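# Swap tube racks between lab and reception via window

## Task

Using r1 (which begins in the laboratory) and r2 (which begins in the reception), with the connecting door locked and only a service window open: get the green rack, still holding every one of its tubes, standing on the reception table, and get the grey rack standing on the lab bench. Neither rack nor any tube may touch the floor, and no robot may fall over or be left tilted. At the end both robots must have released the racks and moved away, and each rack must stay put without any robot supporting it.

## Robot and tools

Robots: r1 and r2 are identical Hello Robot Stretch 3 units. Each has a two-wheel differential base (0.33 m long, 0.34 m wide, small passive omni wheel at the rear), a lift that slides up a mast, and a telescoping arm that sticks out to the robot's RIGHT side. There is no sideways base motion; to shift the gripper forward or back you drive the base. Turning in place pivots about the point midway between the drive wheels, 0.05 m behind the front edge. With the arm retracted and the wrist folded, a turn sweeps a 0.28 m radius; an unfolded level gripper reaches beyond that.

Frames: the base frame has its origin on the floor between the drive wheels, x forward, y left, z up. hand_pose is reported in it, located where closed fingertips meet; at zero wrist angles its x axis points up, y back along the arm toward the mast, z toward the rear. Odometry is the base frame at the start. Each robot reports only in its own frames, so relative positions of the two robots come only from images, lidar_m, wrist_depth_mm and head_depth_mm.

execute_actions: argument "actions" is a list holding one action object or nothing (empty list just returns state and images). The action is keyed by "r1" and/or "r2"; under each name give "base", "joints", and optionally "contact_limits". All commanded motions begin at once and may finish at different times. "base" holds exactly one command, a relative offset from where the base last measured itself: {"translate_m": d}, straight drive in metres, forward positive, range -1 to 1; or {"rotate_rad": d}, turn in place in radians, counter-clockwise/left positive, range -3.2 to 3.2. "joints" holds absolute targets by name: lift_m 0 to 1.1 (arm height on mast); arm_m 0 to 0.52 (extension); wrist_yaw_rad -1.345 to 4.42 (0 along the arm, positive toward the front, 3.0 folded over the base); wrist_pitch_rad -1.57 to 0.451 (0 level, negative tips fingers down); wrist_roll_rad -2.911 to 2.911 (0 fingers side by side, level); gripper_m -0.089 to 0.179 (larger is wider; real fingertip gap is about 0.007 m less when nearly shut, 0.025 m less when wide, zero under 0.007); head_pan_rad -3.953 to 1.73 (0 forward, positive left, -1.57 along the arm); head_tilt_rad -1.53 to 0.419 (negative down). Done tolerances: lift and arm ±0.004, gripper ±0.004, yaw/roll/head ±0.02, pitch ±0.05. "contact_limits" accepts only arm_m, a motor_effort percentage 1 to 100 at which arm motion halts with contact_stop (negative effort when retracting); lower is gentler but too low halts immediately, and it caps holding force until the next action. "cameras" lists names from r1_head_camera, r1_nav_camera, r1_wrist_camera, r2_head_camera, r2_nav_camera, r2_wrist_camera, or "all"; omitted or null means all, [] means none. Any unknown key or out-of-range value rejects the whole call. Anything left out of an action may keep pushing toward its previous target without the status showing it. If a result reports a stop, the remaining motion calls in that reply are skipped.

wait: {"seconds": 0 to 10}; commands nothing, returns state and images.
zoom_image: {"camera": name, "region": [x0, y0, x1, y1]} in pixels of that camera's latest full image, top-left origin, at most 504 by 504.
finished_scene: {"scene": n}, the number of the current scene; irreversible, reports success and gives the next task. Call it only once the racks rest on their own.

Results: base_status and joint_status give how each motion ended. "done" on the base means the wheels turned the commanded amount, slip included. "off_target" means it stopped short and may still be pushing. After contact_stop, time_out or torque_fault the target is dropped; arm and lift go slack after contact_stop until commanded again (a loaded slack lift may sink; closing fingers on a surface raises it). on_its_own describes uncommanded parts; "held at" is the held target, not the position. motor_effort is percent of maximum, positive toward larger values, peak in brackets; readings have fixed biases and noise. An at-rest effort outside its rest range suggests pushing or loading. Positive wheel effort pushes forward. base_odometry counts wheel turns; heading -3.142 to 3.142, left positive; turned_by_wheels and turned_by_imu give rotation since last result. base_tilt is in degrees, forward/right positive, with a fixed offset up to about 4. lidar_m: 12 distances in metres from the base origin, 30-degree sectors starting straight ahead and going counter-clockwise (4th left, 7th rear, 10th right), plane 0.17 m high, range 0.15 to 12, "-" for nothing; it sees table legs not tops, misses glass and thin legs, sees the other robot, and the mast/low lift can block sectors 5, 6, 9, 10. wrist_depth_mm (45 to 1000) and head_depth_mm (280 to 4000, sideways image) are 7x7 median depths in mm.

Speed: the base is fast (0.30 m/s, 1.9 rad/s) only when stowed: lift_m under 0.30, arm_m under 0.03, wrist_yaw_rad over 2.54; otherwise 0.10 m/s and 0.63 rad/s.

Gripping: command gripper_m below the object's width to grasp; to release, go at least 0.02 above the contact value. Neither reading nor "done" confirms a hold. Over-squeezing triggers a stall guard that weakens grip; send a new value to re-squeeze.

Wrist safety: fold (yaw 3.0) or unfold only with lift_m 0.32 to 0.95, pitch -0.4, roll near 0; once folded, lift may drop to 0.25. With yaw below -0.4 keep pitch at -0.5 or lower. Sustained strain makes a wrist servo go limp for 10 s (torque_fault).

Avoid: racks or tubes reaching the floor; robots pressing against each other (no state line reports robot contact, and a touching base pressing even millimetres further is hard); arm pushes on solid things with the gripper above about 0.45 m, repeat pushes after a contact_stop, or driving while holding something fixed, all of which can tip the robot. Two robots given equal drives differ by up to 2.5 cm per metre, risky for shared loads. If snagged, reverse in small steps; if tilted, free the gripper and lower lift_m to about 0.2. Loose objects may occasionally get nudged. Thinking time lets the scene run on while the last command holds.

Each tool is called after "Emit:" by a JSON object that holds its "op" and its "data", one argument or row to a line.

## Session

Emit:
{"op": "execute_actions", "data": {
  "actions": []
}}

Scene clock: 0.00 s.
r1.base_odometry: x=+0.000 y=+0.000 heading=+0.000 (m, m, rad; r1's odometry frame)
r1.turned_by_wheels: +0.000 (rad since the last result)
r1.turned_by_imu: +0.000 (rad since the last result)
r1.base_tilt: forward=+0.7 right=-0.8 (deg)
r1.lidar_m: 1.31 1.96 1.20 1.05 1.05 1.03 0.92 0.92 1.10 2.04 2.30 1.27
r1.head_depth_mm: 1813 2413 - - - 1325 1995 / 1837 2593 - - - 1403 1867 / 1841 2798 - - - 1791 1888 / 1859 2826 3778 3761 3816 2992 2050 / 1880 2828 3652 3692 3682 2971 2042 / 1892 2866 3571 3646 3633 2939 2029 / 1895 2903 3462 3512 3550 2910 2015
r1.base_status: not commanded
r1.joint_positions: lift_m=+0.466 arm_m=-0.003 wrist_yaw_rad=+2.955 wrist_pitch_rad=-0.400 wrist_roll_rad=+0.001 gripper_m=+0.037 head_pan_rad=+0.006 head_tilt_rad=+0.007
r1.joint_status: not commanded
r1.motor_effort: left_wheel=+0 right_wheel=+0 lift_m=+36 arm_m=+1 wrist_yaw_rad=-1 wrist_pitch_rad=+6 wrist_roll_rad=+1 gripper_m=+0 head_pan_rad=+0 head_tilt_rad=+2 (%)
r1.hand_pose: x=+0.0207 y=+0.0807 z=+0.4828 quat_wxyz=(+0.205, +0.703, +0.076, +0.677) (m; r1's base frame)
r1.wrist_depth_mm: 805 - 932 - - - - / 863 - - - - - - / 943 - - - - - - / 954 - - - - - - / 833 835 - 868 852 858 861 / 696 695 - 706 691 729 740 / 600 609 608 613 611 612 625
r2.base_odometry: x=+0.000 y=+0.000 heading=+0.000 (m, m, rad; r2's odometry frame)
r2.turned_by_wheels: +0.000 (rad since the last result)
r2.turned_by_imu: +0.000 (rad since the last result)
r2.base_tilt: forward=-0.9 right=+0.9 (deg)
r2.lidar_m: 2.32 2.51 1.30 1.08 1.06 1.15 0.95 0.94 1.08 1.73 1.72 1.16
r2.head_depth_mm: 1663 2937 3938 - 2370 1476 2037 / 1918 2995 3795 3854 2326 2512 2026 / 1947 3009 3526 3619 2338 2813 2033 / 1979 3088 3444 3479 3522 2754 2016 / 1985 3137 3265 3305 3398 2896 1981 / 1992 3135 3209 3209 3212 2879 2002 / 2028 2989 3066 3110 3106 2802 1964
r2.base_status: not commanded
r2.joint_positions: lift_m=+0.375 arm_m=-0.002 wrist_yaw_rad=+3.053 wrist_pitch_rad=-0.521 wrist_roll_rad=+0.016 gripper_m=+0.037 head_pan_rad=-0.008 head_tilt_rad=+0.012
r2.joint_status: not commanded
r2.motor_effort: left_wheel=+0 right_wheel=+0 lift_m=+28 arm_m=+0 wrist_yaw_rad=+0 wrist_pitch_rad=+6 wrist_roll_rad=+1 gripper_m=+0 head_pan_rad=+0 head_tilt_rad=+3 (%)
r2.hand_pose: x=-0.0026 y=+0.0669 z=+0.3658 quat_wxyz=(+0.214, +0.696, +0.150, +0.669) (m; r2's base frame)
r2.wrist_depth_mm: 880 940 - - - - - / 925 - - - - - - / - - - 986 981 960 968 / 829 823 816 778 777 784 763 / 688 682 670 657 679 642 640 / 577 576 597 583 - 563 557 / 505 515 - - 490 485 479
pictures: r1_head_camera (sideways: a quarter turn clockwise sets it upright), r1_nav_camera (sideways: a quarter turn counterclockwise sets it upright), r1_wrist_camera, r2_head_camera (sideways: a quarter turn clockwise sets it upright), r2_nav_camera (sideways: a quarter turn counterclockwise sets it upright), r2_wrist_camera
Images, in order (width x height): r1_head_camera 896x504, r1_nav_camera 672x504, r1_wrist_camera 644x364, r2_head_camera 896x504, r2_nav_camera 672x504, r2_wrist_camera 644x364.

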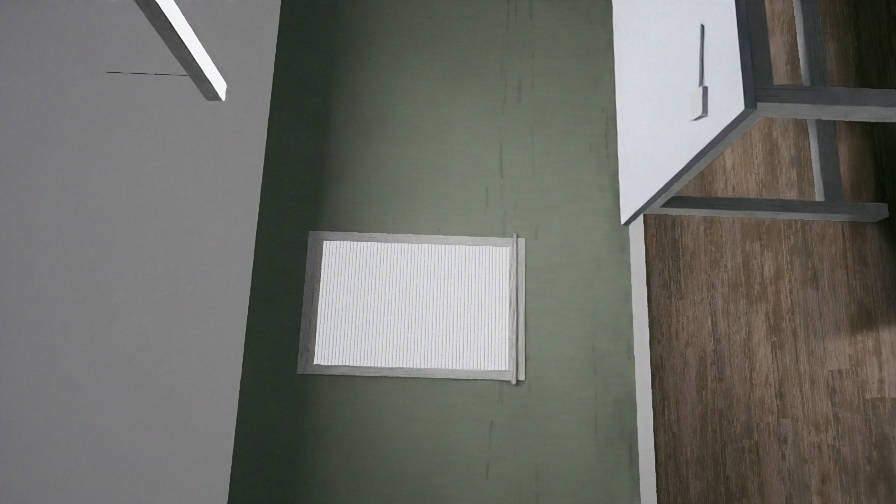

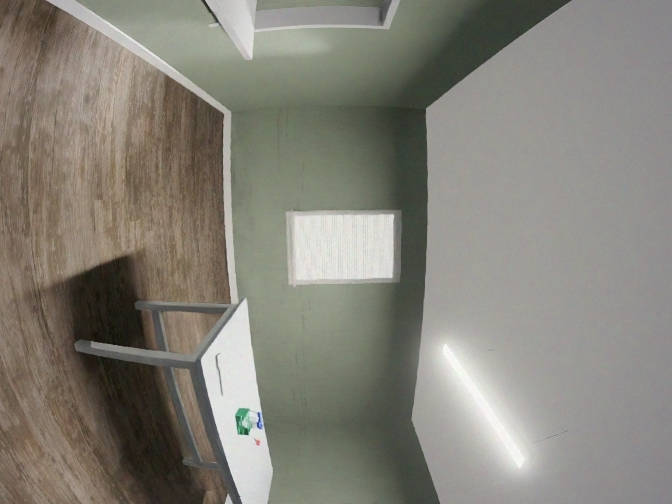

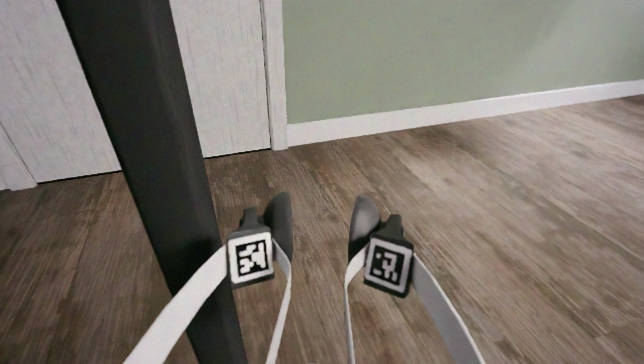

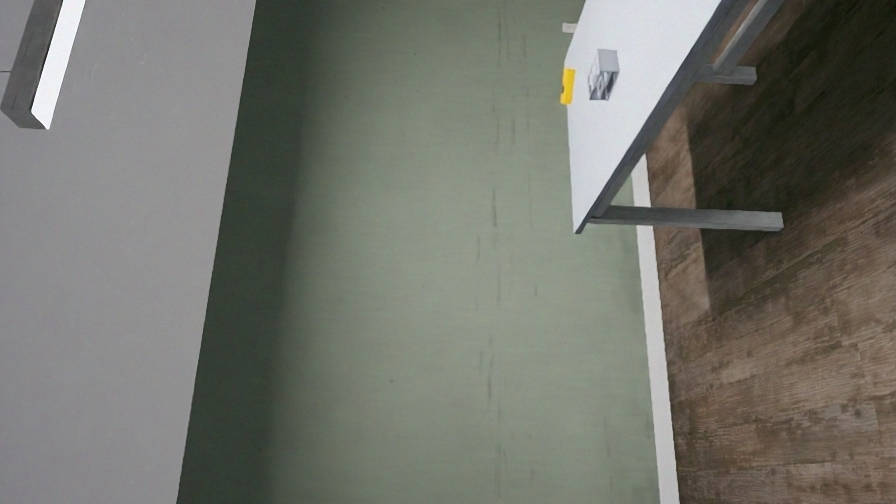

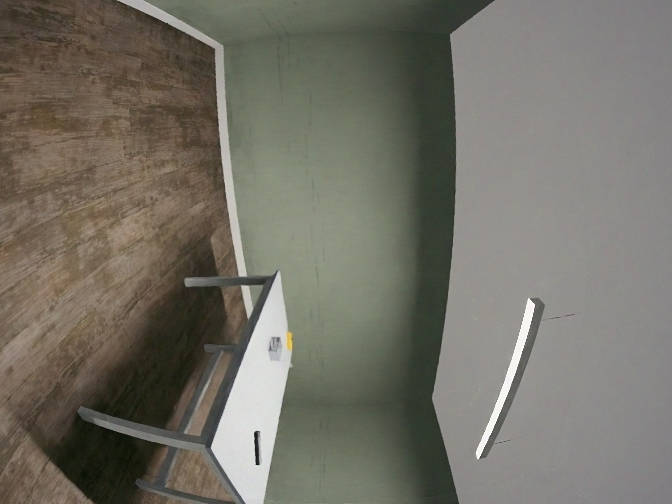

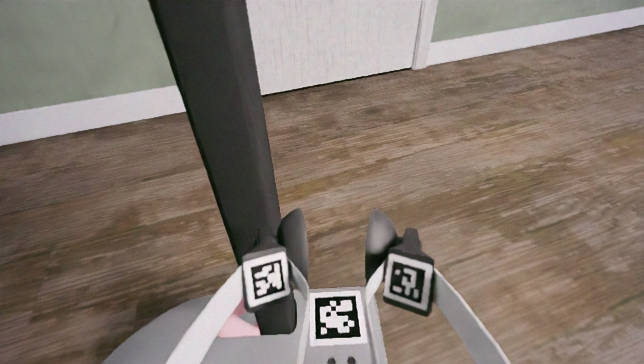

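Emit:
{"op": "execute_actions", "data": {
  "actions": [
    {"r1":{"joints":{"head_pan_rad":-0.55,"head_tilt_rad":-0.45}},"r2":{"joints":{"head_pan_rad":1.72,"head_tilt_rad":-0.2}}}
  ],
  "cameras": ["r1_head_camera","r1_nav_camera","r2_head_camera","r2_nav_camera"]
}}

Emit:
{"op": "execute_actions", "data": {
  "actions": [
    {"r1":{"joints":{"head_pan_rad":1.0,"head_tilt_rad":-0.3}},"r2":{"joints":{"head_pan_rad":-1.4,"head_tilt_rad":-0.3}}}
  ],
  "cameras": ["r1_head_camera","r1_nav_camera","r2_head_camera","r2_nav_camera"]
}}

Scene clock: 16.57 s.
r1.base_odometry: x=+0.000 y=+0.000 heading=+0.000 (m, m, rad; r1's odometry frame)
r1.turned_by_wheels: +0.000 (rad since the last result)
r1.turned_by_imu: +0.000 (rad since the last result)
r1.base_tilt: forward=+0.8 right=-0.6 (deg)
r1.lidar_m: 1.32 1.95 1.20 1.04 1.05 1.03 0.92 0.92 1.10 2.05 2.31 1.27
r1.head_depth_mm: 2974 3144 3337 2905 2062 1599 1305 / 3203 3387 3425 2702 2048 1588 1304 / 3476 3735 2174 2830 2023 1575 1296 / 3810 - 1938 2633 2013 1568 1290 / - - 1696 2475 1999 1559 1279 / 3725 - 1869 1382 1897 1544 1274 / 3448 3706 1823 2010 1955 1541 1262
r1.base_status: not commanded
r1.joint_positions: lift_m=+0.466 arm_m=-0.003 wrist_yaw_rad=+2.955 wrist_pitch_rad=-0.400 wrist_roll_rad=+0.001 gripper_m=+0.037 head_pan_rad=-0.543 head_tilt_rad=-0.444
r1.joint_status: all done
r1.motor_effort: left_wheel=+0(0) right_wheel=+0(0) lift_m=+36(36) arm_m=+1(1) wrist_yaw_rad=+0(0) wrist_pitch_rad=+7(7) wrist_roll_rad=+0(1) gripper_m=+1(0) head_pan_rad=-3(30) head_tilt_rad=-4(27) (%)
r1.hand_pose: x=+0.0207 y=+0.0807 z=+0.4828 quat_wxyz=(+0.205, +0.703, +0.076, +0.677) (m; r1's base frame)
r1.wrist_depth_mm: 805 - 975 - - - - / 870 - - - - - - / 925 - - - - - - / - - - - - - - / 820 824 - 844 868 862 880 / 685 705 - 721 700 703 749 / 606 609 613 613 620 630 628
r2.base_odometry: x=+0.000 y=+0.000 heading=+0.000 (m, m, rad; r2's odometry frame)
r2.turned_by_wheels: +0.000 (rad since the last result)
r2.turned_by_imu: +0.000 (rad since the last result)
r2.base_tilt: forward=-1.0 right=+0.9 (deg)
r2.lidar_m: 2.31 2.52 1.30 1.07 1.06 1.15 0.95 0.94 1.08 1.73 1.72 1.17
r2.head_depth_mm: 997 1050 1098 1164 1244 1314 1398 / 974 1025 1083 1138 1209 1282 1369 / 955 1003 1044 1121 1177 1251 1322 / 937 983 1035 1084 1142 1211 1295 / 918 958 1016 1061 1117 1184 1257 / 897 938 981 1037 1096 1157 1230 / 904 940 984 1035 1094 - -
r2.base_status: not commanded
r2.joint_positions: lift_m=+0.375 arm_m=-0.002 wrist_yaw_rad=+3.053 wrist_pitch_rad=-0.521 wrist_roll_rad=+0.016 gripper_m=+0.037 head_pan_rad=+1.713 head_tilt_rad=-0.197
r2.joint_status: all done
r2.motor_effort: left_wheel=+0(0) right_wheel=+0(1) lift_m=+28(27) arm_m=+1(0) wrist_yaw_rad=+0(0) wrist_pitch_rad=+6(5) wrist_roll_rad=+0(0) gripper_m=+0(0) head_pan_rad=+3(34) head_tilt_rad=+0(20) (%)
r2.hand_pose: x=-0.0026 y=+0.0669 z=+0.3658 quat_wxyz=(+0.214, +0.696, +0.150, +0.669) (m; r2's base frame)
r2.wrist_depth_mm: 852 945 - - - - - / 929 - - - - - - / - - - - - 994 944 / 839 808 811 811 786 775 770 / 683 697 674 665 674 646 643 / 588 579 597 585 - 559 543 / 504 521 - - 491 486 474
pictures: r1_head_camera (sideways: a quarter turn clockwise sets it upright), r1_nav_camera (sideways: a quarter turn counterclockwise sets it upright), r2_head_camera (sideways: a quarter turn clockwise sets it upright), r2_nav_camera (sideways: a quarter turn counterclockwise sets it upright)
Images, in order (width x height): r1_head_camera 896x504, r1_nav_camera 672x504, r2_head_camera 896x504, r2_nav_camera 672x504.

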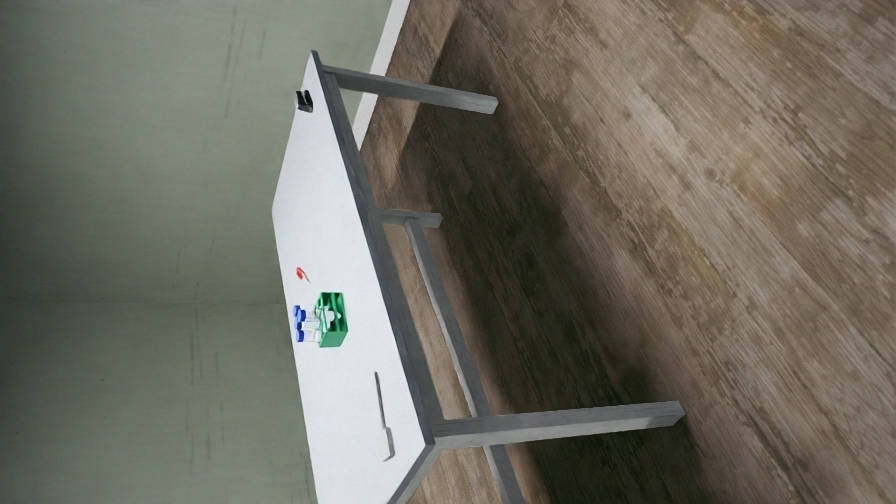

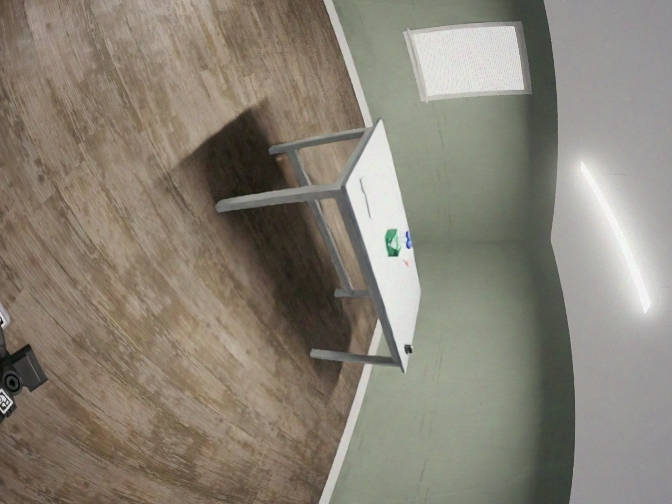

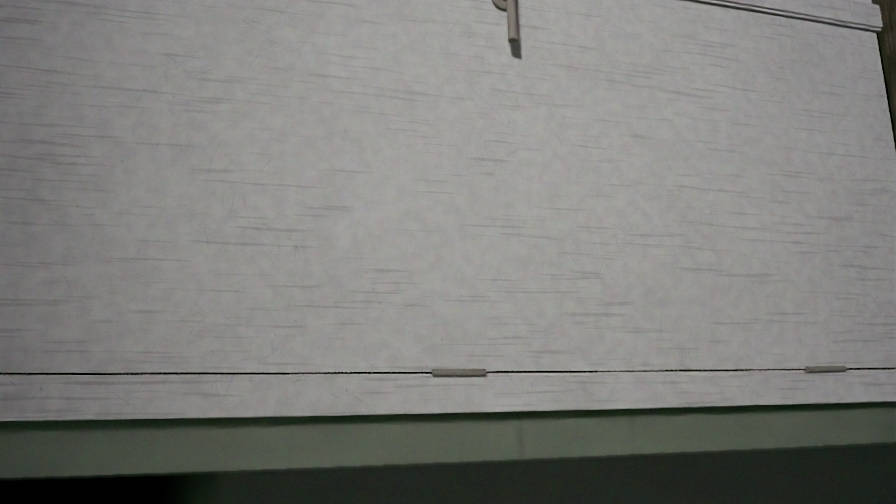

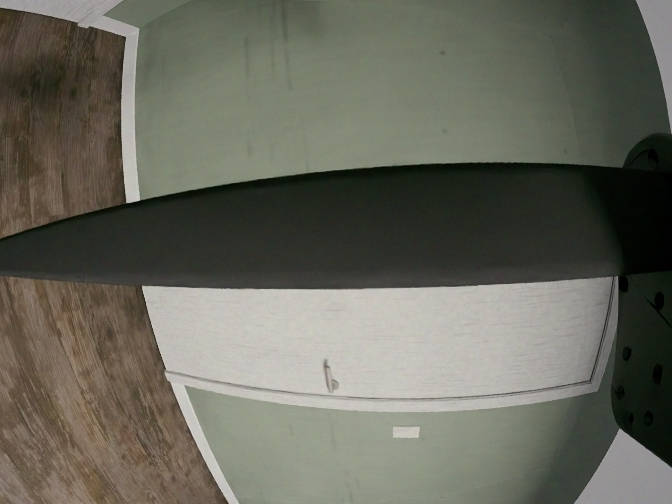

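Scene clock: 18.67 s.
r1.base_odometry: x=+0.000 y=+0.000 heading=+0.000 (m, m, rad; r1's odometry frame)
r1.turned_by_wheels: +0.000 (rad since the last result)
r1.turned_by_imu: +0.000 (rad since the last result)
r1.base_tilt: forward=+0.7 right=-0.9 (deg)
r1.lidar_m: 1.31 1.95 1.20 1.05 1.05 1.03 0.92 0.92 1.10 2.04 2.31 1.27
r1.head_depth_mm: 1871 2067 2307 2640 2502 1830 1443 / 1625 1876 2002 2113 2301 1829 1430 / 1448 - - 1788 2029 1811 1428 / 1301 - - 1552 1744 1760 1419 / 1166 - - 1414 1531 1619 1422 / 1066 1124 1192 1270 1360 1462 1403 / 981 1030 1088 1154 1228 1308 1346
r1.base_status: not commanded
r1.joint_positions: lift_m=+0.466 arm_m=-0.003 wrist_yaw_rad=+2.955 wrist_pitch_rad=-0.400 wrist_roll_rad=+0.001 gripper_m=+0.037 head_pan_rad=+0.993 head_tilt_rad=-0.310
r1.joint_status: all done
r1.motor_effort: left_wheel=+0(0) right_wheel=+0(0) lift_m=+36(37) arm_m=+1(1) wrist_yaw_rad=+0(0) wrist_pitch_rad=+7(6) wrist_roll_rad=+1(1) gripper_m=+0(1) head_pan_rad=+3(36) head_tilt_rad=+5(16) (%)
r1.hand_pose: x=+0.0207 y=+0.0807 z=+0.4828 quat_wxyz=(+0.205, +0.703, +0.076, +0.677) (m; r1's base frame)
r1.wrist_depth_mm: 798 - 961 - - - - / 865 - - - - - - / 955 - - - - - - / 962 - - - - - - / 826 864 - 875 877 863 860 / 701 698 - 728 704 729 736 / 593 589 615 613 615 637 631
r2.base_odometry: x=+0.000 y=+0.000 heading=+0.000 (m, m, rad; r2's odometry frame)
r2.turned_by_wheels: +0.000 (rad since the last result)
r2.turned_by_imu: +0.000 (rad since the last result)
r2.base_tilt: forward=-0.8 right=+0.9 (deg)
r2.lidar_m: 2.31 2.51 1.30 1.08 1.06 1.15 0.95 0.94 1.08 1.73 1.73 1.16
r2.head_depth_mm: 1815 1896 1925 1753 1907 1787 1433 / 2436 2429 2454 2455 2338 1812 1434 / 3142 3308 3477 3338 2468 1818 1425 / 3210 3321 3600 3680 2407 1801 1429 / 3076 3314 3565 3666 2414 1800 1418 / 3046 3226 3437 3607 2414 1756 1394 / 3038 3159 3451 3565 2351 1750 1390
r2.base_status: not commanded
r2.joint_positions: lift_m=+0.375 arm_m=-0.002 wrist_yaw_rad=+3.053 wrist_pitch_rad=-0.521 wrist_roll_rad=+0.016 gripper_m=+0.037 head_pan_rad=-1.393 head_tilt_rad=-0.296
r2.joint_status: all done
r2.motor_effort: left_wheel=+0(0) right_wheel=-1(1) lift_m=+27(28) arm_m=+1(1) wrist_yaw_rad=-1(0) wrist_pitch_rad=+6(6) wrist_roll_rad=+0(0) gripper_m=+0(0) head_pan_rad=-4(39) head_tilt_rad=-2(14) (%)
r2.hand_pose: x=-0.0026 y=+0.0669 z=+0.3658 quat_wxyz=(+0.214, +0.696, +0.150, +0.669) (m; r2's base frame)
r2.wrist_depth_mm: 884 954 - - - - - / 939 - - - - - - / 975 - - - - 978 959 / 836 824 810 806 795 779 763 / 695 687 665 663 670 639 643 / 577 578 595 579 - 550 546 / 512 523 - - 494 486 476
pictures: r1_head_camera (sideways: a quarter turn clockwise sets it upright), r1_nav_camera (sideways: a quarter turn counterclockwise sets it upright), r2_head_camera (sideways: a quarter turn clockwise sets it upright), r2_nav_camera (sideways: a quarter turn counterclockwise sets it upright)
Images, in order (width x height): r1_head_camera 896x504, r1_nav_camera 672x504, r2_head_camera 896x504, r2_nav_camera 672x504.

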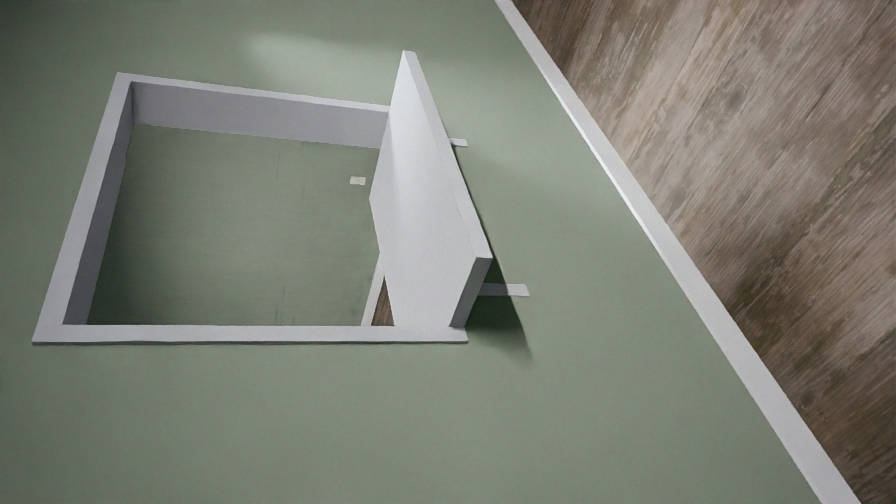

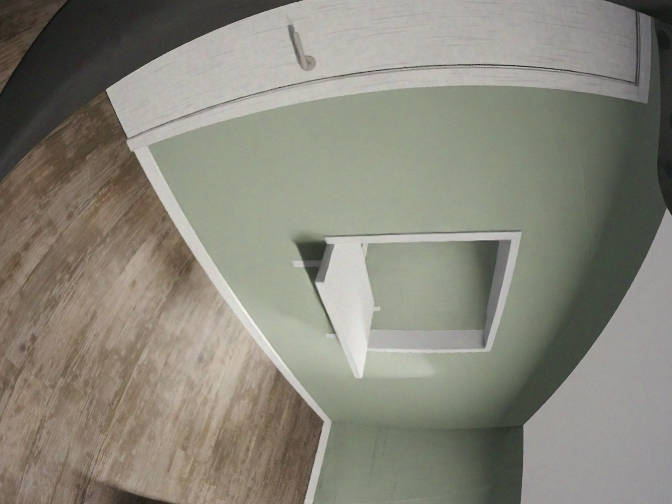

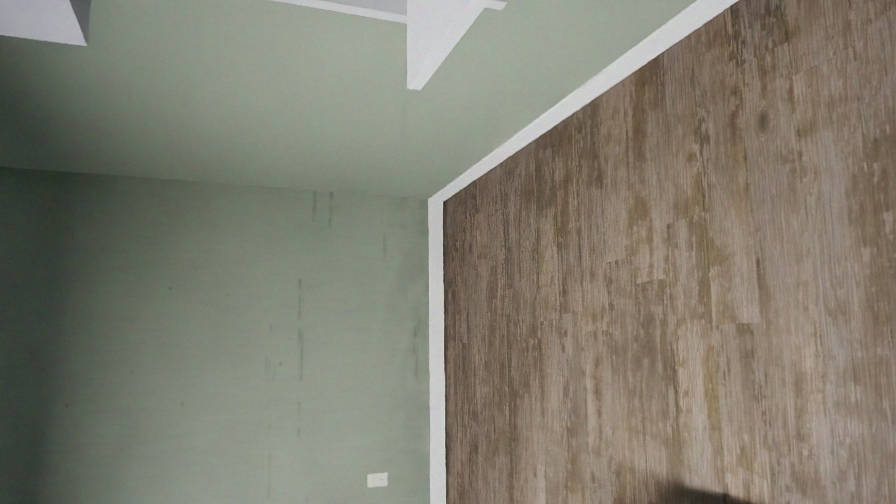

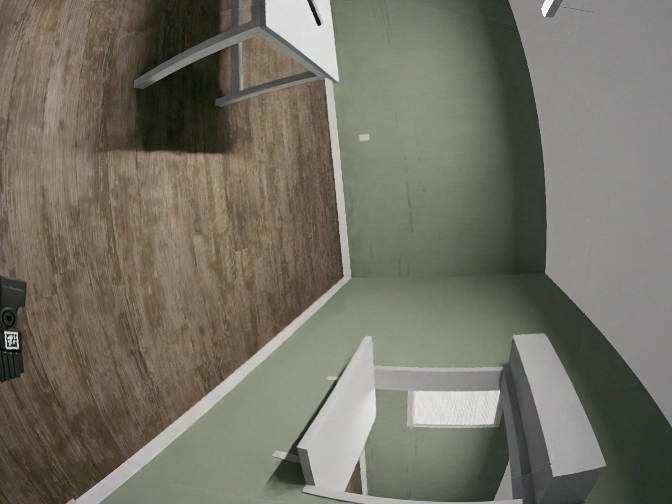

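Emit:
{"op": "execute_actions", "data": {
  "actions": [
    {"r1":{"base":{"rotate_rad":0.05},"joints":{"lift_m":0.28,"head_pan_rad":-0.5,"head_tilt_rad":-0.3}},"r2":{"base":{"rotate_rad":0.07},"joints":{"lift_m":0.28,"wrist_pitch_rad":-0.4,"head_pan_rad":-0.35,"head_tilt_rad":-0.3}}}
  ],
  "cameras": ["r1_head_camera","r2_head_camera"]
}}

Emit:
{"op": "zoom_image", "data": {
  "camera": "r1_head_camera",
  "region": [340,150,540,350]
}}

Scene clock: 72.80 s.
r1.base_odometry: x=+0.000 y=+0.000 heading=+0.050 (m, m, rad; r1's odometry frame)
r1.turned_by_wheels: +0.050 (rad since the last result)
r1.turned_by_imu: +0.050 (rad since the last result)
r1.base_tilt: forward=+0.7 right=-0.8 (deg)
r1.lidar_m: 1.86 1.82 1.17 1.04 1.05 1.01 0.92 0.92 1.14 2.28 2.30 1.26
r1.head_depth_mm: 3206 3287 3489 2265 2396 1840 1441 / 3490 3650 3808 2229 2485 1823 1438 / 3823 - - 1971 2458 1805 1430 / - - - 1711 2430 1807 1423 / 3775 - - 1600 2297 1794 1414 / 3571 3726 - 1577 2067 1642 1402 / 3321 3466 3647 1847 2145 1768 1395
r1.base_status: done
r1.joint_positions: lift_m=+0.280 arm_m=-0.003 wrist_yaw_rad=+2.955 wrist_pitch_rad=-0.401 wrist_roll_rad=+0.001 gripper_m=+0.037 head_pan_rad=-0.493 head_tilt_rad=-0.310
r1.joint_status: all done
r1.motor_effort: left_wheel=-4(7) right_wheel=+4(6) lift_m=+29(31) arm_m=+1(1) wrist_yaw_rad=-1(0) wrist_pitch_rad=+7(7) wrist_roll_rad=+0(1) gripper_m=+0(0) head_pan_rad=-3(36) head_tilt_rad=+4(3) (%)
r1.hand_pose: x=+0.0207 y=+0.0807 z=+0.2968 quat_wxyz=(+0.205, +0.703, +0.076, +0.677) (m; r1's base frame)
r1.wrist_depth_mm: 812 - 966 - - - - / 875 - - - - - - / 926 - 938 968 - - - / 719 707 711 747 739 757 771 / 560 579 - 584 598 610 606 / 481 496 - 513 491 498 504 / - - - - 431 430 433
r2.base_odometry: x=+0.000 y=+0.000 heading=+0.070 (m, m, rad; r2's odometry frame)
r2.turned_by_wheels: +0.070 (rad since the last result)
r2.turned_by_imu: +0.070 (rad since the last result)
r2.base_tilt: forward=-1.0 right=+0.9 (deg)
r2.lidar_m: 2.31 2.20 1.24 1.06 1.06 1.10 0.95 0.94 1.12 1.93 1.73 1.17
r2.head_depth_mm: 3836 - - 1604 1987 1829 1435 / - - - 1605 1270 1641 1403 / 3762 - - 1588 2368 1819 1421 / 3502 3760 3922 1867 2406 1803 1424 / 3214 3463 3639 2979 2408 1789 1421 / 3064 3248 3493 3347 2420 1769 1403 / 2846 3025 3210 3377 2357 1767 1393
r2.base_status: done
r2.joint_positions: lift_m=+0.280 arm_m=-0.002 wrist_yaw_rad=+3.053 wrist_pitch_rad=-0.420 wrist_roll_rad=+0.016 gripper_m=+0.037 head_pan_rad=-0.357 head_tilt_rad=-0.296
r2.joint_status: all done
r2.motor_effort: left_wheel=-2(4) right_wheel=+3(6) lift_m=+19(26) arm_m=+0(0) wrist_yaw_rad=+0(0) wrist_pitch_rad=+8(9) wrist_roll_rad=+0(0) gripper_m=+0(0) head_pan_rad=+2(35) head_tilt_rad=-1(1) (%)
r2.hand_pose: x=-0.0014 y=+0.0807 z=+0.2926 quat_wxyz=(+0.179, +0.703, +0.115, +0.679) (m; r2's base frame)
r2.wrist_depth_mm: 896 947 - - - - - / 966 - - - - - - / 980 - - - 995 997 966 / 777 787 - 745 764 737 722 / 622 618 606 597 620 597 593 / 521 537 - 526 - 498 489 / 458 - - - 431 426 424
pictures: r1_head_camera (sideways: a quarter turn clockwise sets it upright), r2_head_camera (sideways: a quarter turn clockwise sets it upright)
Images, in order (width x height): r1_head_camera 896x504, r2_head_camera 896x504.

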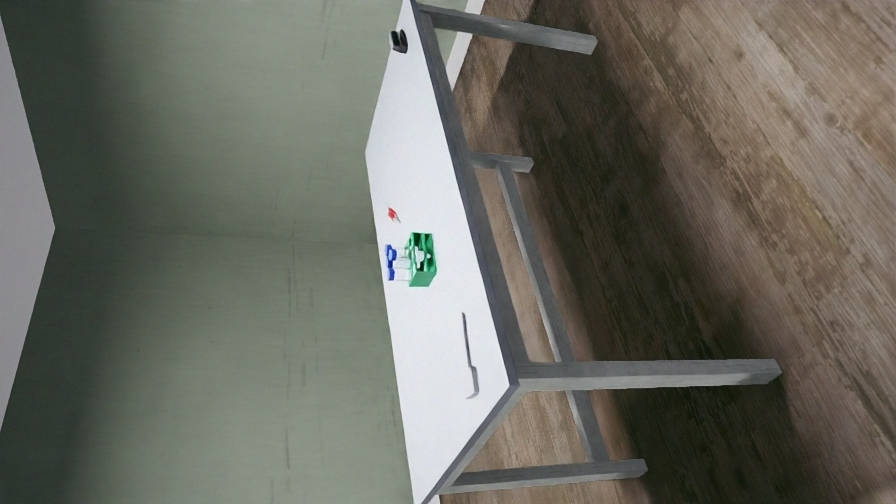

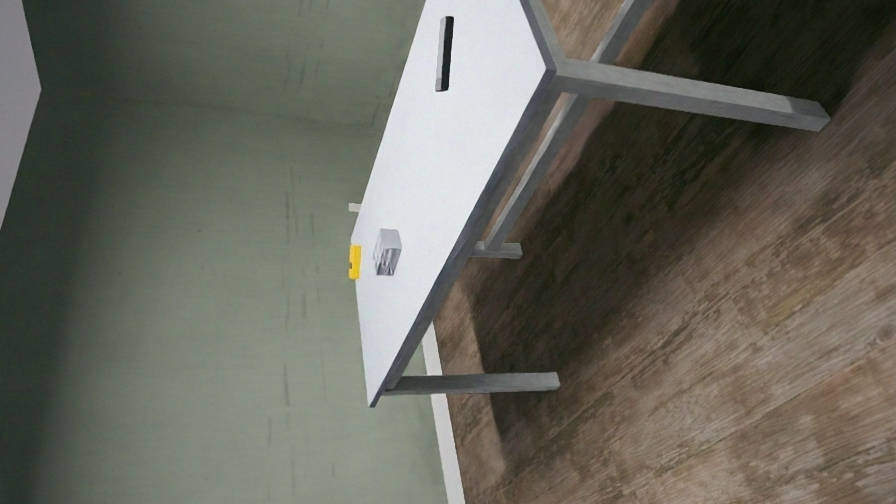

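Region (340, 150, 540, 350) of r1_head_camera's 896x504 image, scaled by 2.520, with more detail than that image has.

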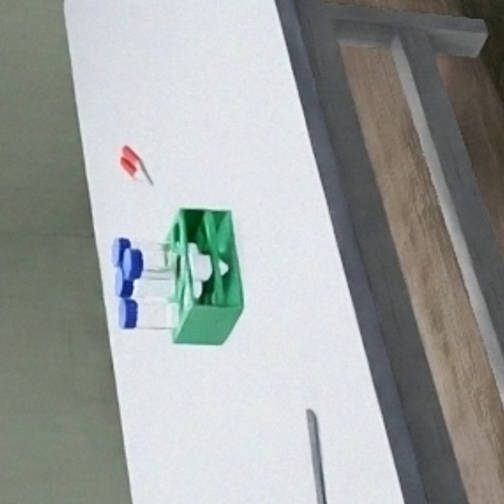

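Emit:
{"op": "execute_actions", "data": {
  "actions": [
    {"r1":{"base":{"translate_m":0.4}},"r2":{"base":{"rotate_rad":-0.15}}}
  ],
  "cameras": []
}}

Emit:
{"op": "execute_actions", "data": {
  "actions": [
    {"r1":{"base":{"translate_m":0.98},"joints":{"head_pan_rad":-1.4,"head_tilt_rad":-0.7}},"r2":{"base":{"translate_m":1.0},"joints":{"head_pan_rad":-0.5,"head_tilt_rad":-0.6}}}
  ],
  "cameras": ["r1_head_camera","r2_head_camera"]
}}

Scene clock: 92.40 s.
r1.base_odometry: x=+0.400 y=+0.020 heading=+0.050 (m, m, rad; r1's odometry frame)
r1.turned_by_wheels: +0.000 (rad since the last result)
r1.turned_by_imu: +0.002 (rad since the last result)
r1.base_tilt: forward=+0.8 right=-0.8 (deg)
r1.lidar_m: 1.47 1.92 1.23 1.13 1.11 1.38 1.31 1.32 1.63 3.20 2.09 0.90
r1.head_depth_mm: 3145 3260 3402 1703 2418 1829 1445 / 3414 3558 3714 1671 2248 1834 1436 / 3751 - - 1445 1230 1815 1428 / 3640 - - 1624 1091 1739 1418 / 3409 3602 3851 1597 1078 1656 1326 / 3180 3373 3544 1574 2177 1710 1406 / 2978 3157 3307 3364 2170 1695 1393
r1.base_status: done
r1.joint_positions: lift_m=+0.280 arm_m=-0.003 wrist_yaw_rad=+2.955 wrist_pitch_rad=-0.401 wrist_roll_rad=+0.001 gripper_m=+0.037 head_pan_rad=-0.493 head_tilt_rad=-0.309
r1.joint_status: not commanded
r1.motor_effort: left_wheel=-3(9) right_wheel=+3(11) lift_m=+30(30) arm_m=+1(1) wrist_yaw_rad=-1(0) wrist_pitch_rad=+7(7) wrist_roll_rad=+1(0) gripper_m=+0(0) head_pan_rad=-3(3) head_tilt_rad=+4(3) (%)
r1.hand_pose: x=+0.0207 y=+0.0807 z=+0.2968 quat_wxyz=(+0.205, +0.703, +0.076, +0.677) (m; r1's base frame)
r1.wrist_depth_mm: 853 - - - - - - / 951 - - - - - - / 909 - 953 957 980 - - / 692 712 726 739 740 744 762 / 580 576 - 599 589 609 607 / 478 492 - 515 490 499 500 / - - - - 431 436 430
r2.base_odometry: x=+0.000 y=+0.000 heading=-0.080 (m, m, rad; r2's odometry frame)
r2.turned_by_wheels: -0.150 (rad since the last result)
r2.turned_by_imu: -0.147 (rad since the last result)
r2.base_tilt: forward=-0.9 right=+0.9 (deg)
r2.lidar_m: 2.32 3.00 1.36 1.09 1.08 1.18 0.96 0.94 1.04 1.56 3.66 1.17
r2.head_depth_mm: 3472 3577 3732 1779 2290 1826 1441 / 3695 - - 1605 2372 1815 1423 / - - - 1592 1308 1627 1416 / 3996 - - 1573 2327 1797 1419 / 3679 3826 - 1817 2422 1779 1412 / 3354 3492 3673 2921 2393 1761 1407 / 3030 3226 3353 3106 2345 1758 1398
r2.base_status: done
r2.joint_positions: lift_m=+0.280 arm_m=-0.002 wrist_yaw_rad=+3.053 wrist_pitch_rad=-0.420 wrist_roll_rad=+0.016 gripper_m=+0.037 head_pan_rad=-0.357 head_tilt_rad=-0.296
r2.joint_status: not commanded
r2.motor_effort: left_wheel=+2(5) right_wheel=-3(8) lift_m=+19(20) arm_m=+0(1) wrist_yaw_rad=+0(0) wrist_pitch_rad=+8(8) wrist_roll_rad=+0(0) gripper_m=+0(0) head_pan_rad=+2(2) head_tilt_rad=-1(2) (%)
r2.hand_pose: x=-0.0014 y=+0.0807 z=+0.2926 quat_wxyz=(+0.179, +0.703, +0.115, +0.679) (m; r2's base frame)
r2.wrist_depth_mm: 849 903 - - - - - / 883 - - - - - - / 960 985 - - 998 991 951 / 786 772 - 762 763 734 716 / 628 631 592 613 622 598 583 / 512 527 - 527 - 488 485 / 456 - - - 424 427 421
pictures: none
No camera images: the call's "cameras" was empty. Leave "cameras" out to get every camera's image.

Scene clock: 97.50 s.
r1.base_odometry: x=+1.378 y=+0.068 heading=+0.050 (m, m, rad; r1's odometry frame)
r1.turned_by_wheels: +0.000 (rad since the last result)
r1.turned_by_imu: +0.006 (rad since the last result)
r1.base_tilt: forward=+0.8 right=-0.7 (deg)
r1.lidar_m: 2.50 2.15 1.39 1.27 1.28 1.59 2.28 2.30 0.42 1.82 0.69 0.55
r1.head_depth_mm: 2545 2840 2588 1932 659 1259 1159 / 2538 2804 1103 808 654 710 1106 / 2535 1497 1048 801 634 1268 1125 / 2541 1479 916 792 645 1262 1138 / 2539 1454 1024 787 640 1257 1136 / 2559 1430 1012 781 635 1245 1131 / 2564 2748 998 772 631 1221 1125
r1.base_status: done
r1.joint_positions: lift_m=+0.280 arm_m=-0.003 wrist_yaw_rad=+2.955 wrist_pitch_rad=-0.401 wrist_roll_rad=+0.001 gripper_m=+0.037 head_pan_rad=-1.393 head_tilt_rad=-0.691
r1.joint_status: all done
r1.motor_effort: left_wheel=-4(9) right_wheel=+4(11) lift_m=+29(30) arm_m=+1(1) wrist_yaw_rad=-2(1) wrist_pitch_rad=+7(7) wrist_roll_rad=+1(1) gripper_m=+0(0) head_pan_rad=-3(35) head_tilt_rad=-4(25) (%)
r1.hand_pose: x=+0.0207 y=+0.0806 z=+0.2968 quat_wxyz=(+0.205, +0.703, +0.076, +0.677) (m; r1's base frame)
r1.wrist_depth_mm: - - - - - - - / - - - - - - - / 894 - 923 959 958 - - / 701 705 726 738 740 739 761 / 574 576 - 604 598 606 609 / 485 501 - 503 483 505 512 / - - - - 433 437 432
r2.base_odometry: x=+0.997 y=-0.080 heading=-0.080 (m, m, rad; r2's odometry frame)
r2.turned_by_wheels: +0.000 (rad since the last result)
r2.turned_by_imu: -0.002 (rad since the last result)
r2.base_tilt: forward=-0.9 right=+0.9 (deg)
r2.lidar_m: 1.32 2.44 1.92 1.51 1.50 1.58 1.87 1.87 2.01 0.57 1.19 1.28
r2.head_depth_mm: 2834 3092 1241 894 708 1387 1199 / 3029 3303 1210 888 745 1411 1190 / 3292 3596 1207 884 1555 1399 1192 / 3252 3595 1135 877 1632 1395 1177 / 2921 3129 1120 937 1669 1377 1180 / 2654 2840 1158 1890 1660 1374 1171 / 2436 2630 1143 1998 1637 1365 1167
r2.base_status: done
r2.joint_positions: lift_m=+0.280 arm_m=-0.002 wrist_yaw_rad=+3.053 wrist_pitch_rad=-0.419 wrist_roll_rad=+0.016 gripper_m=+0.037 head_pan_rad=-0.493 head_tilt_rad=-0.593
r2.joint_status: all done
r2.motor_effort: left_wheel=+2(8) right_wheel=-3(8) lift_m=+19(20) arm_m=+1(1) wrist_yaw_rad=+0(0) wrist_pitch_rad=+7(8) wrist_roll_rad=+0(0) gripper_m=+0(0) head_pan_rad=-4(17) head_tilt_rad=-4(26) (%)
r2.hand_pose: x=-0.0014 y=+0.0808 z=+0.2928 quat_wxyz=(+0.179, +0.703, +0.115, +0.679) (m; r2's base frame)
r2.wrist_depth_mm: - - - - - - - / - - - - - - - / - - - - 990 - 937 / 795 775 - 758 737 735 726 / 629 620 609 597 610 577 586 / 523 526 - 522 - 491 493 / 452 - - - 429 427 421
pictures: r1_head_camera (sideways: a quarter turn clockwise sets it upright), r2_head_camera (sideways: a quarter turn clockwise sets it upright)
Images, in order (width x height): r1_head_camera 896x504, r2_head_camera 896x504.

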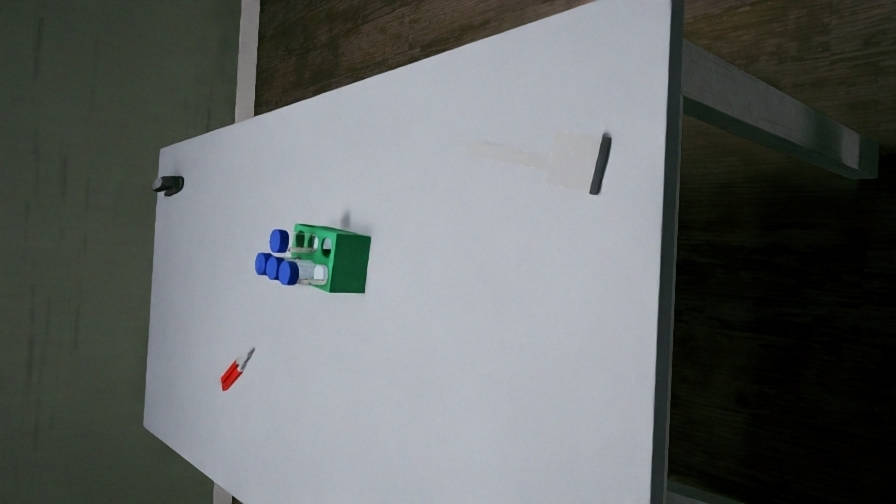

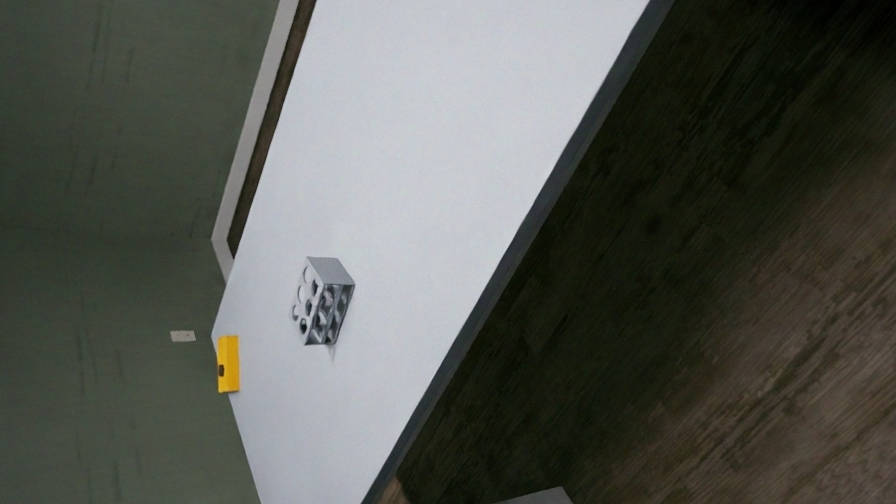

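Emit:
{"op": "execute_actions", "data": {
  "actions": [
    {"r1":{"base":{"translate_m":0.17},"joints":{"lift_m":0.8,"head_pan_rad":-1.57}},"r2":{"base":{"translate_m":0.39},"joints":{"lift_m":0.8,"head_pan_rad":-0.8,"head_tilt_rad":-0.8}}}
  ],
  "cameras": ["r1_head_camera","r2_head_camera"]
}}

Scene clock: 125.70 s.
r1.base_odometry: x=+1.548 y=+0.077 heading=+0.049 (m, m, rad; r1's odometry frame)
r1.turned_by_wheels: +0.000 (rad since the last result)
r1.turned_by_imu: +0.001 (rad since the last result)
r1.base_tilt: forward=+0.8 right=-0.9 (deg)
r1.lidar_m: 2.33 2.19 1.42 1.30 1.31 1.63 2.44 2.46 0.50 1.82 0.43 0.44
r1.head_depth_mm: 2671 3025 2588 816 659 749 - / 2642 3005 1059 808 651 1309 - / 2593 1705 1043 800 649 1269 - / 2558 1473 914 792 644 583 - / 2514 1454 1022 786 640 572 - / 2488 1425 1011 779 635 575 1129 / 2446 1407 996 772 631 570 1064
r1.base_status: done
r1.joint_positions: lift_m=+0.800 arm_m=-0.003 wrist_yaw_rad=+2.955 wrist_pitch_rad=-0.401 wrist_roll_rad=+0.001 gripper_m=+0.037 head_pan_rad=-1.563 head_tilt_rad=-0.691
r1.joint_status: all done
r1.motor_effort: left_wheel=-3(11) right_wheel=+3(10) lift_m=+43(46) arm_m=+1(1) wrist_yaw_rad=+0(1) wrist_pitch_rad=+6(6) wrist_roll_rad=+0(0) gripper_m=+0(0) head_pan_rad=-3(18) head_tilt_rad=-4(4) (%)
r1.hand_pose: x=+0.0207 y=+0.0806 z=+0.8163 quat_wxyz=(+0.205, +0.703, +0.076, +0.677) (m; r1's base frame)
r1.wrist_depth_mm: - - - - - - - / - - - - - - - / - - - - - - - / - - - - - - - / - - - - - - - / - - - - - - - / 923 908 946 920 967 958 961
r2.base_odometry: x=+1.386 y=-0.111 heading=-0.080 (m, m, rad; r2's odometry frame)
r2.turned_by_wheels: +0.000 (rad since the last result)
r2.turned_by_imu: +0.000 (rad since the last result)
r2.base_tilt: forward=-0.9 right=+0.9 (deg)
r2.lidar_m: 0.93 2.09 2.12 1.67 1.66 1.75 2.25 2.23 0.66 1.05 1.04 1.11
r2.head_depth_mm: 2583 2750 870 709 599 1293 - / 2703 2680 860 703 610 1296 1083 / 2829 1095 851 700 633 1261 1114 / 2902 1079 846 695 1357 1253 1107 / 3013 1064 792 687 1386 1252 1105 / 3090 1053 808 684 1416 1251 1094 / 2783 1049 826 699 1419 1247 1094
r2.base_status: done
r2.joint_positions: lift_m=+0.800 arm_m=-0.002 wrist_yaw_rad=+3.053 wrist_pitch_rad=-0.419 wrist_roll_rad=+0.016 gripper_m=+0.037 head_pan_rad=-0.793 head_tilt_rad=-0.790
r2.joint_status: all done
r2.motor_effort: left_wheel=+2(8) right_wheel=-3(6) lift_m=+35(38) arm_m=+0(1) wrist_yaw_rad=-1(1) wrist_pitch_rad=+7(7) wrist_roll_rad=+0(0) gripper_m=+0(0) head_pan_rad=-3(23) head_tilt_rad=-4(24) (%)
r2.hand_pose: x=-0.0014 y=+0.0808 z=+0.8121 quat_wxyz=(+0.179, +0.703, +0.115, +0.679) (m; r2's base frame)
r2.wrist_depth_mm: - - - - - - - / - - - - - - - / - - - - - - - / - - - - - - - / - - - - - - - / - - - - - - - / - - 984 997 976 997 964
pictures: r1_head_camera (sideways: a quarter turn clockwise sets it upright), r2_head_camera (sideways: a quarter turn clockwise sets it upright)
Images, in order (width x height): r1_head_camera 896x504, r2_head_camera 896x504.

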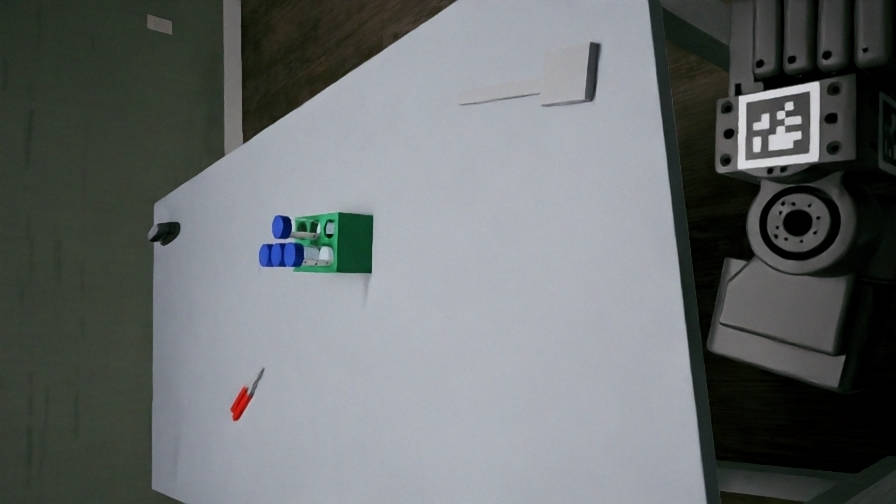

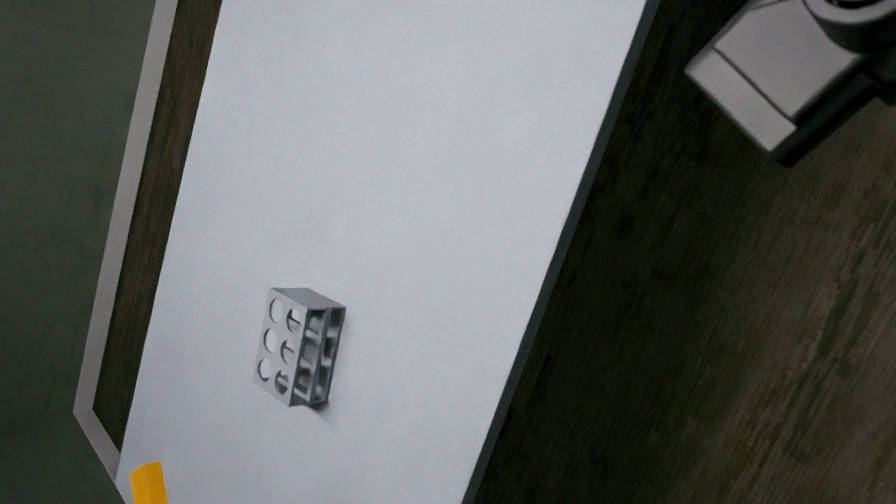

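Emit:
{"op": "execute_actions", "data": {
  "actions": [
    {"r1":{"joints":{"wrist_yaw_rad":0,"gripper_m":0.15,"arm_m":0.25}},"r2":{"base":{"rotate_rad":0.43},"joints":{"lift_m":0.85,"wrist_yaw_rad":1.57,"gripper_m":0.15,"arm_m":0.35,"head_pan_rad":-1.2}}}
  ],
  "cameras": ["r1_head_camera","r2_head_camera","r1_wrist_camera","r2_wrist_camera"]
}}

Scene clock: 136.43 s.
r1.base_odometry: x=+1.548 y=+0.077 heading=+0.049 (m, m, rad; r1's odometry frame)
r1.turned_by_wheels: +0.000 (rad since the last result)
r1.turned_by_imu: +0.000 (rad since the last result)
r1.base_tilt: forward=+0.8 right=-0.5 (deg)
r1.lidar_m: 2.33 2.19 1.42 1.30 1.31 1.62 2.44 2.47 0.50 1.82 0.43 0.44
r1.head_depth_mm: 2684 3040 2579 814 678 - - / 2622 2996 1056 - - 1292 1109 / 2599 1700 1044 - 632 1269 1146 / 2548 1481 912 - 628 1235 1141 / 2522 1450 1020 783 640 1226 1134 / 2481 1430 1010 778 634 575 1127 / 2448 1408 997 772 630 570 1058
r1.base_status: not commanded
r1.joint_positions: lift_m=+0.800 arm_m=+0.250 wrist_yaw_rad=+0.001 wrist_pitch_rad=-0.401 wrist_roll_rad=+0.001 gripper_m=+0.150 head_pan_rad=-1.563 head_tilt_rad=-0.691
r1.joint_status: all done
r1.motor_effort: left_wheel=-3(4) right_wheel=+3(3) lift_m=+44(44) arm_m=+5(8) wrist_yaw_rad=-1(3) wrist_pitch_rad=+6(6) wrist_roll_rad=+1(0) gripper_m=+1(98) head_pan_rad=-3(3) head_tilt_rad=-3(4) (%)
r1.hand_pose: x=-0.0212 y=-0.6212 z=+0.8163 quat_wxyz=(+0.693, +0.141, -0.693, -0.141) (m; r1's base frame)
r1.wrist_depth_mm: - - - 917 - - - / - 553 567 360 613 - - / 382 385 397 348 407 413 - / 292 297 301 307 310 314 320 / 238 - 244 247 252 262 255 / 206 195 206 206 210 - 211 / 170 175 177 177 181 181 183
r2.base_odometry: x=+1.386 y=-0.111 heading=+0.350 (m, m, rad; r2's odometry frame)
r2.turned_by_wheels: +0.430 (rad since the last result)
r2.turned_by_imu: +0.425 (rad since the last result)
r2.base_tilt: forward=-1.0 right=+0.9 (deg)
r2.lidar_m: 2.09 2.17 1.70 1.64 1.69 2.29 2.23 0.66 1.07 1.04 1.08 0.93
r2.head_depth_mm: 2611 2745 919 707 598 1273 1122 / 2696 2683 - 702 608 1272 1117 / 2818 1090 881 698 632 1258 1114 / 2953 1082 818 679 1362 1260 1115 / 3055 1067 791 689 1414 1246 1101 / 3112 1062 810 684 1436 1239 1105 / 2711 1046 824 715 1413 1238 1092
r2.base_status: done
r2.joint_positions: lift_m=+0.850 arm_m=+0.350 wrist_yaw_rad=+1.571 wrist_pitch_rad=-0.418 wrist_roll_rad=+0.016 gripper_m=+0.150 head_pan_rad=-1.193 head_tilt_rad=-0.790
r2.joint_status: all done
r2.motor_effort: left_wheel=-2(4) right_wheel=+3(6) lift_m=+35(36) arm_m=+4(8) wrist_yaw_rad=-1(1) wrist_pitch_rad=+7(7) wrist_roll_rad=+1(1) gripper_m=+0(81) head_pan_rad=-4(27) head_tilt_rad=-5(4) (%)
r2.hand_pose: x=+0.2030 y=-0.4948 z=+0.8623 quat_wxyz=(+0.590, +0.596, -0.390, +0.380) (m; r2's base frame)
r2.wrist_depth_mm: - - - - - - - / - - - 801 777 713 703 / - - - 525 524 505 494 / - - - 398 371 294 375 / - - 319 319 316 274 294 / - - 266 266 261 261 256 / - 996 229 226 224 222 222
pictures: r1_head_camera (sideways: a quarter turn clockwise sets it upright), r1_wrist_camera, r2_head_camera (sideways: a quarter turn clockwise sets it upright), r2_wrist_camera
Images, in order (width x height): r1_head_camera 896x504, r1_wrist_camera 644x364, r2_head_camera 896x504, r2_wrist_camera 644x364.

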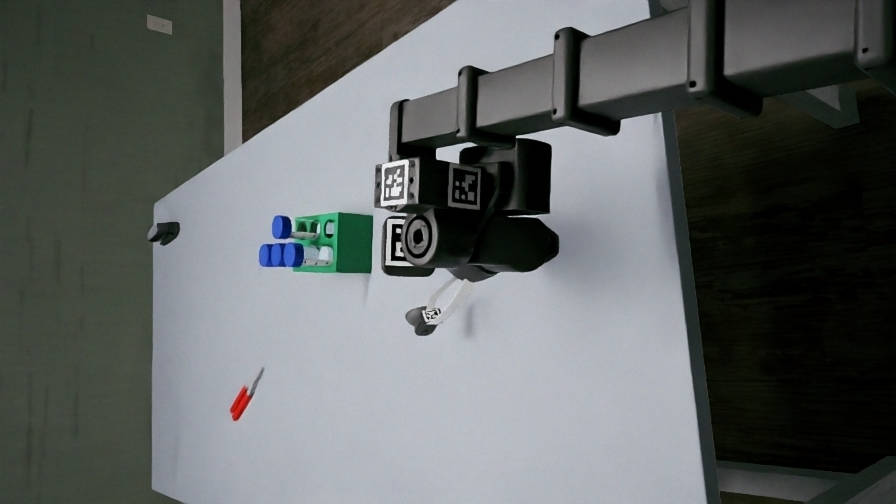

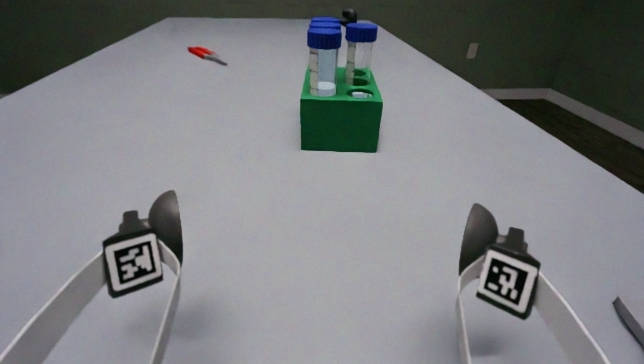

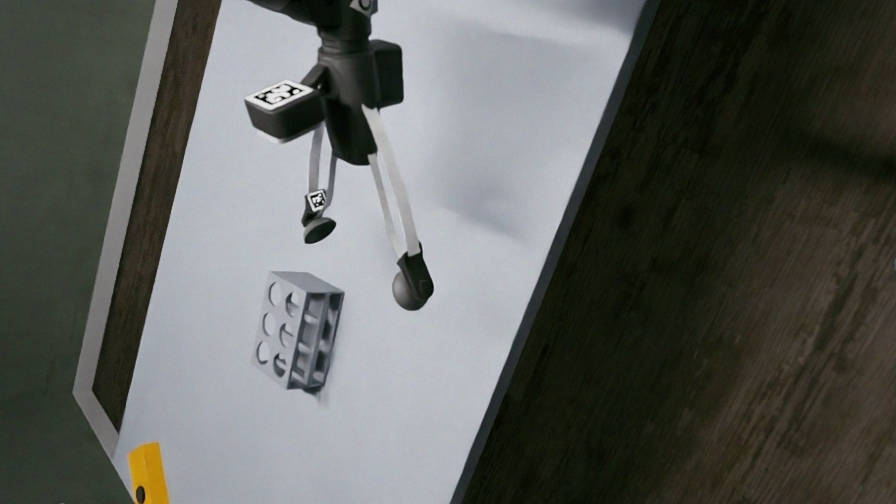

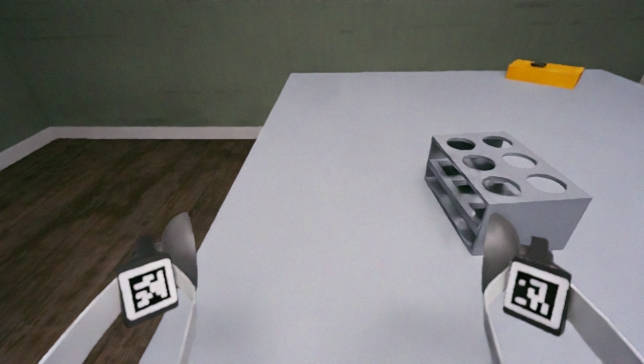

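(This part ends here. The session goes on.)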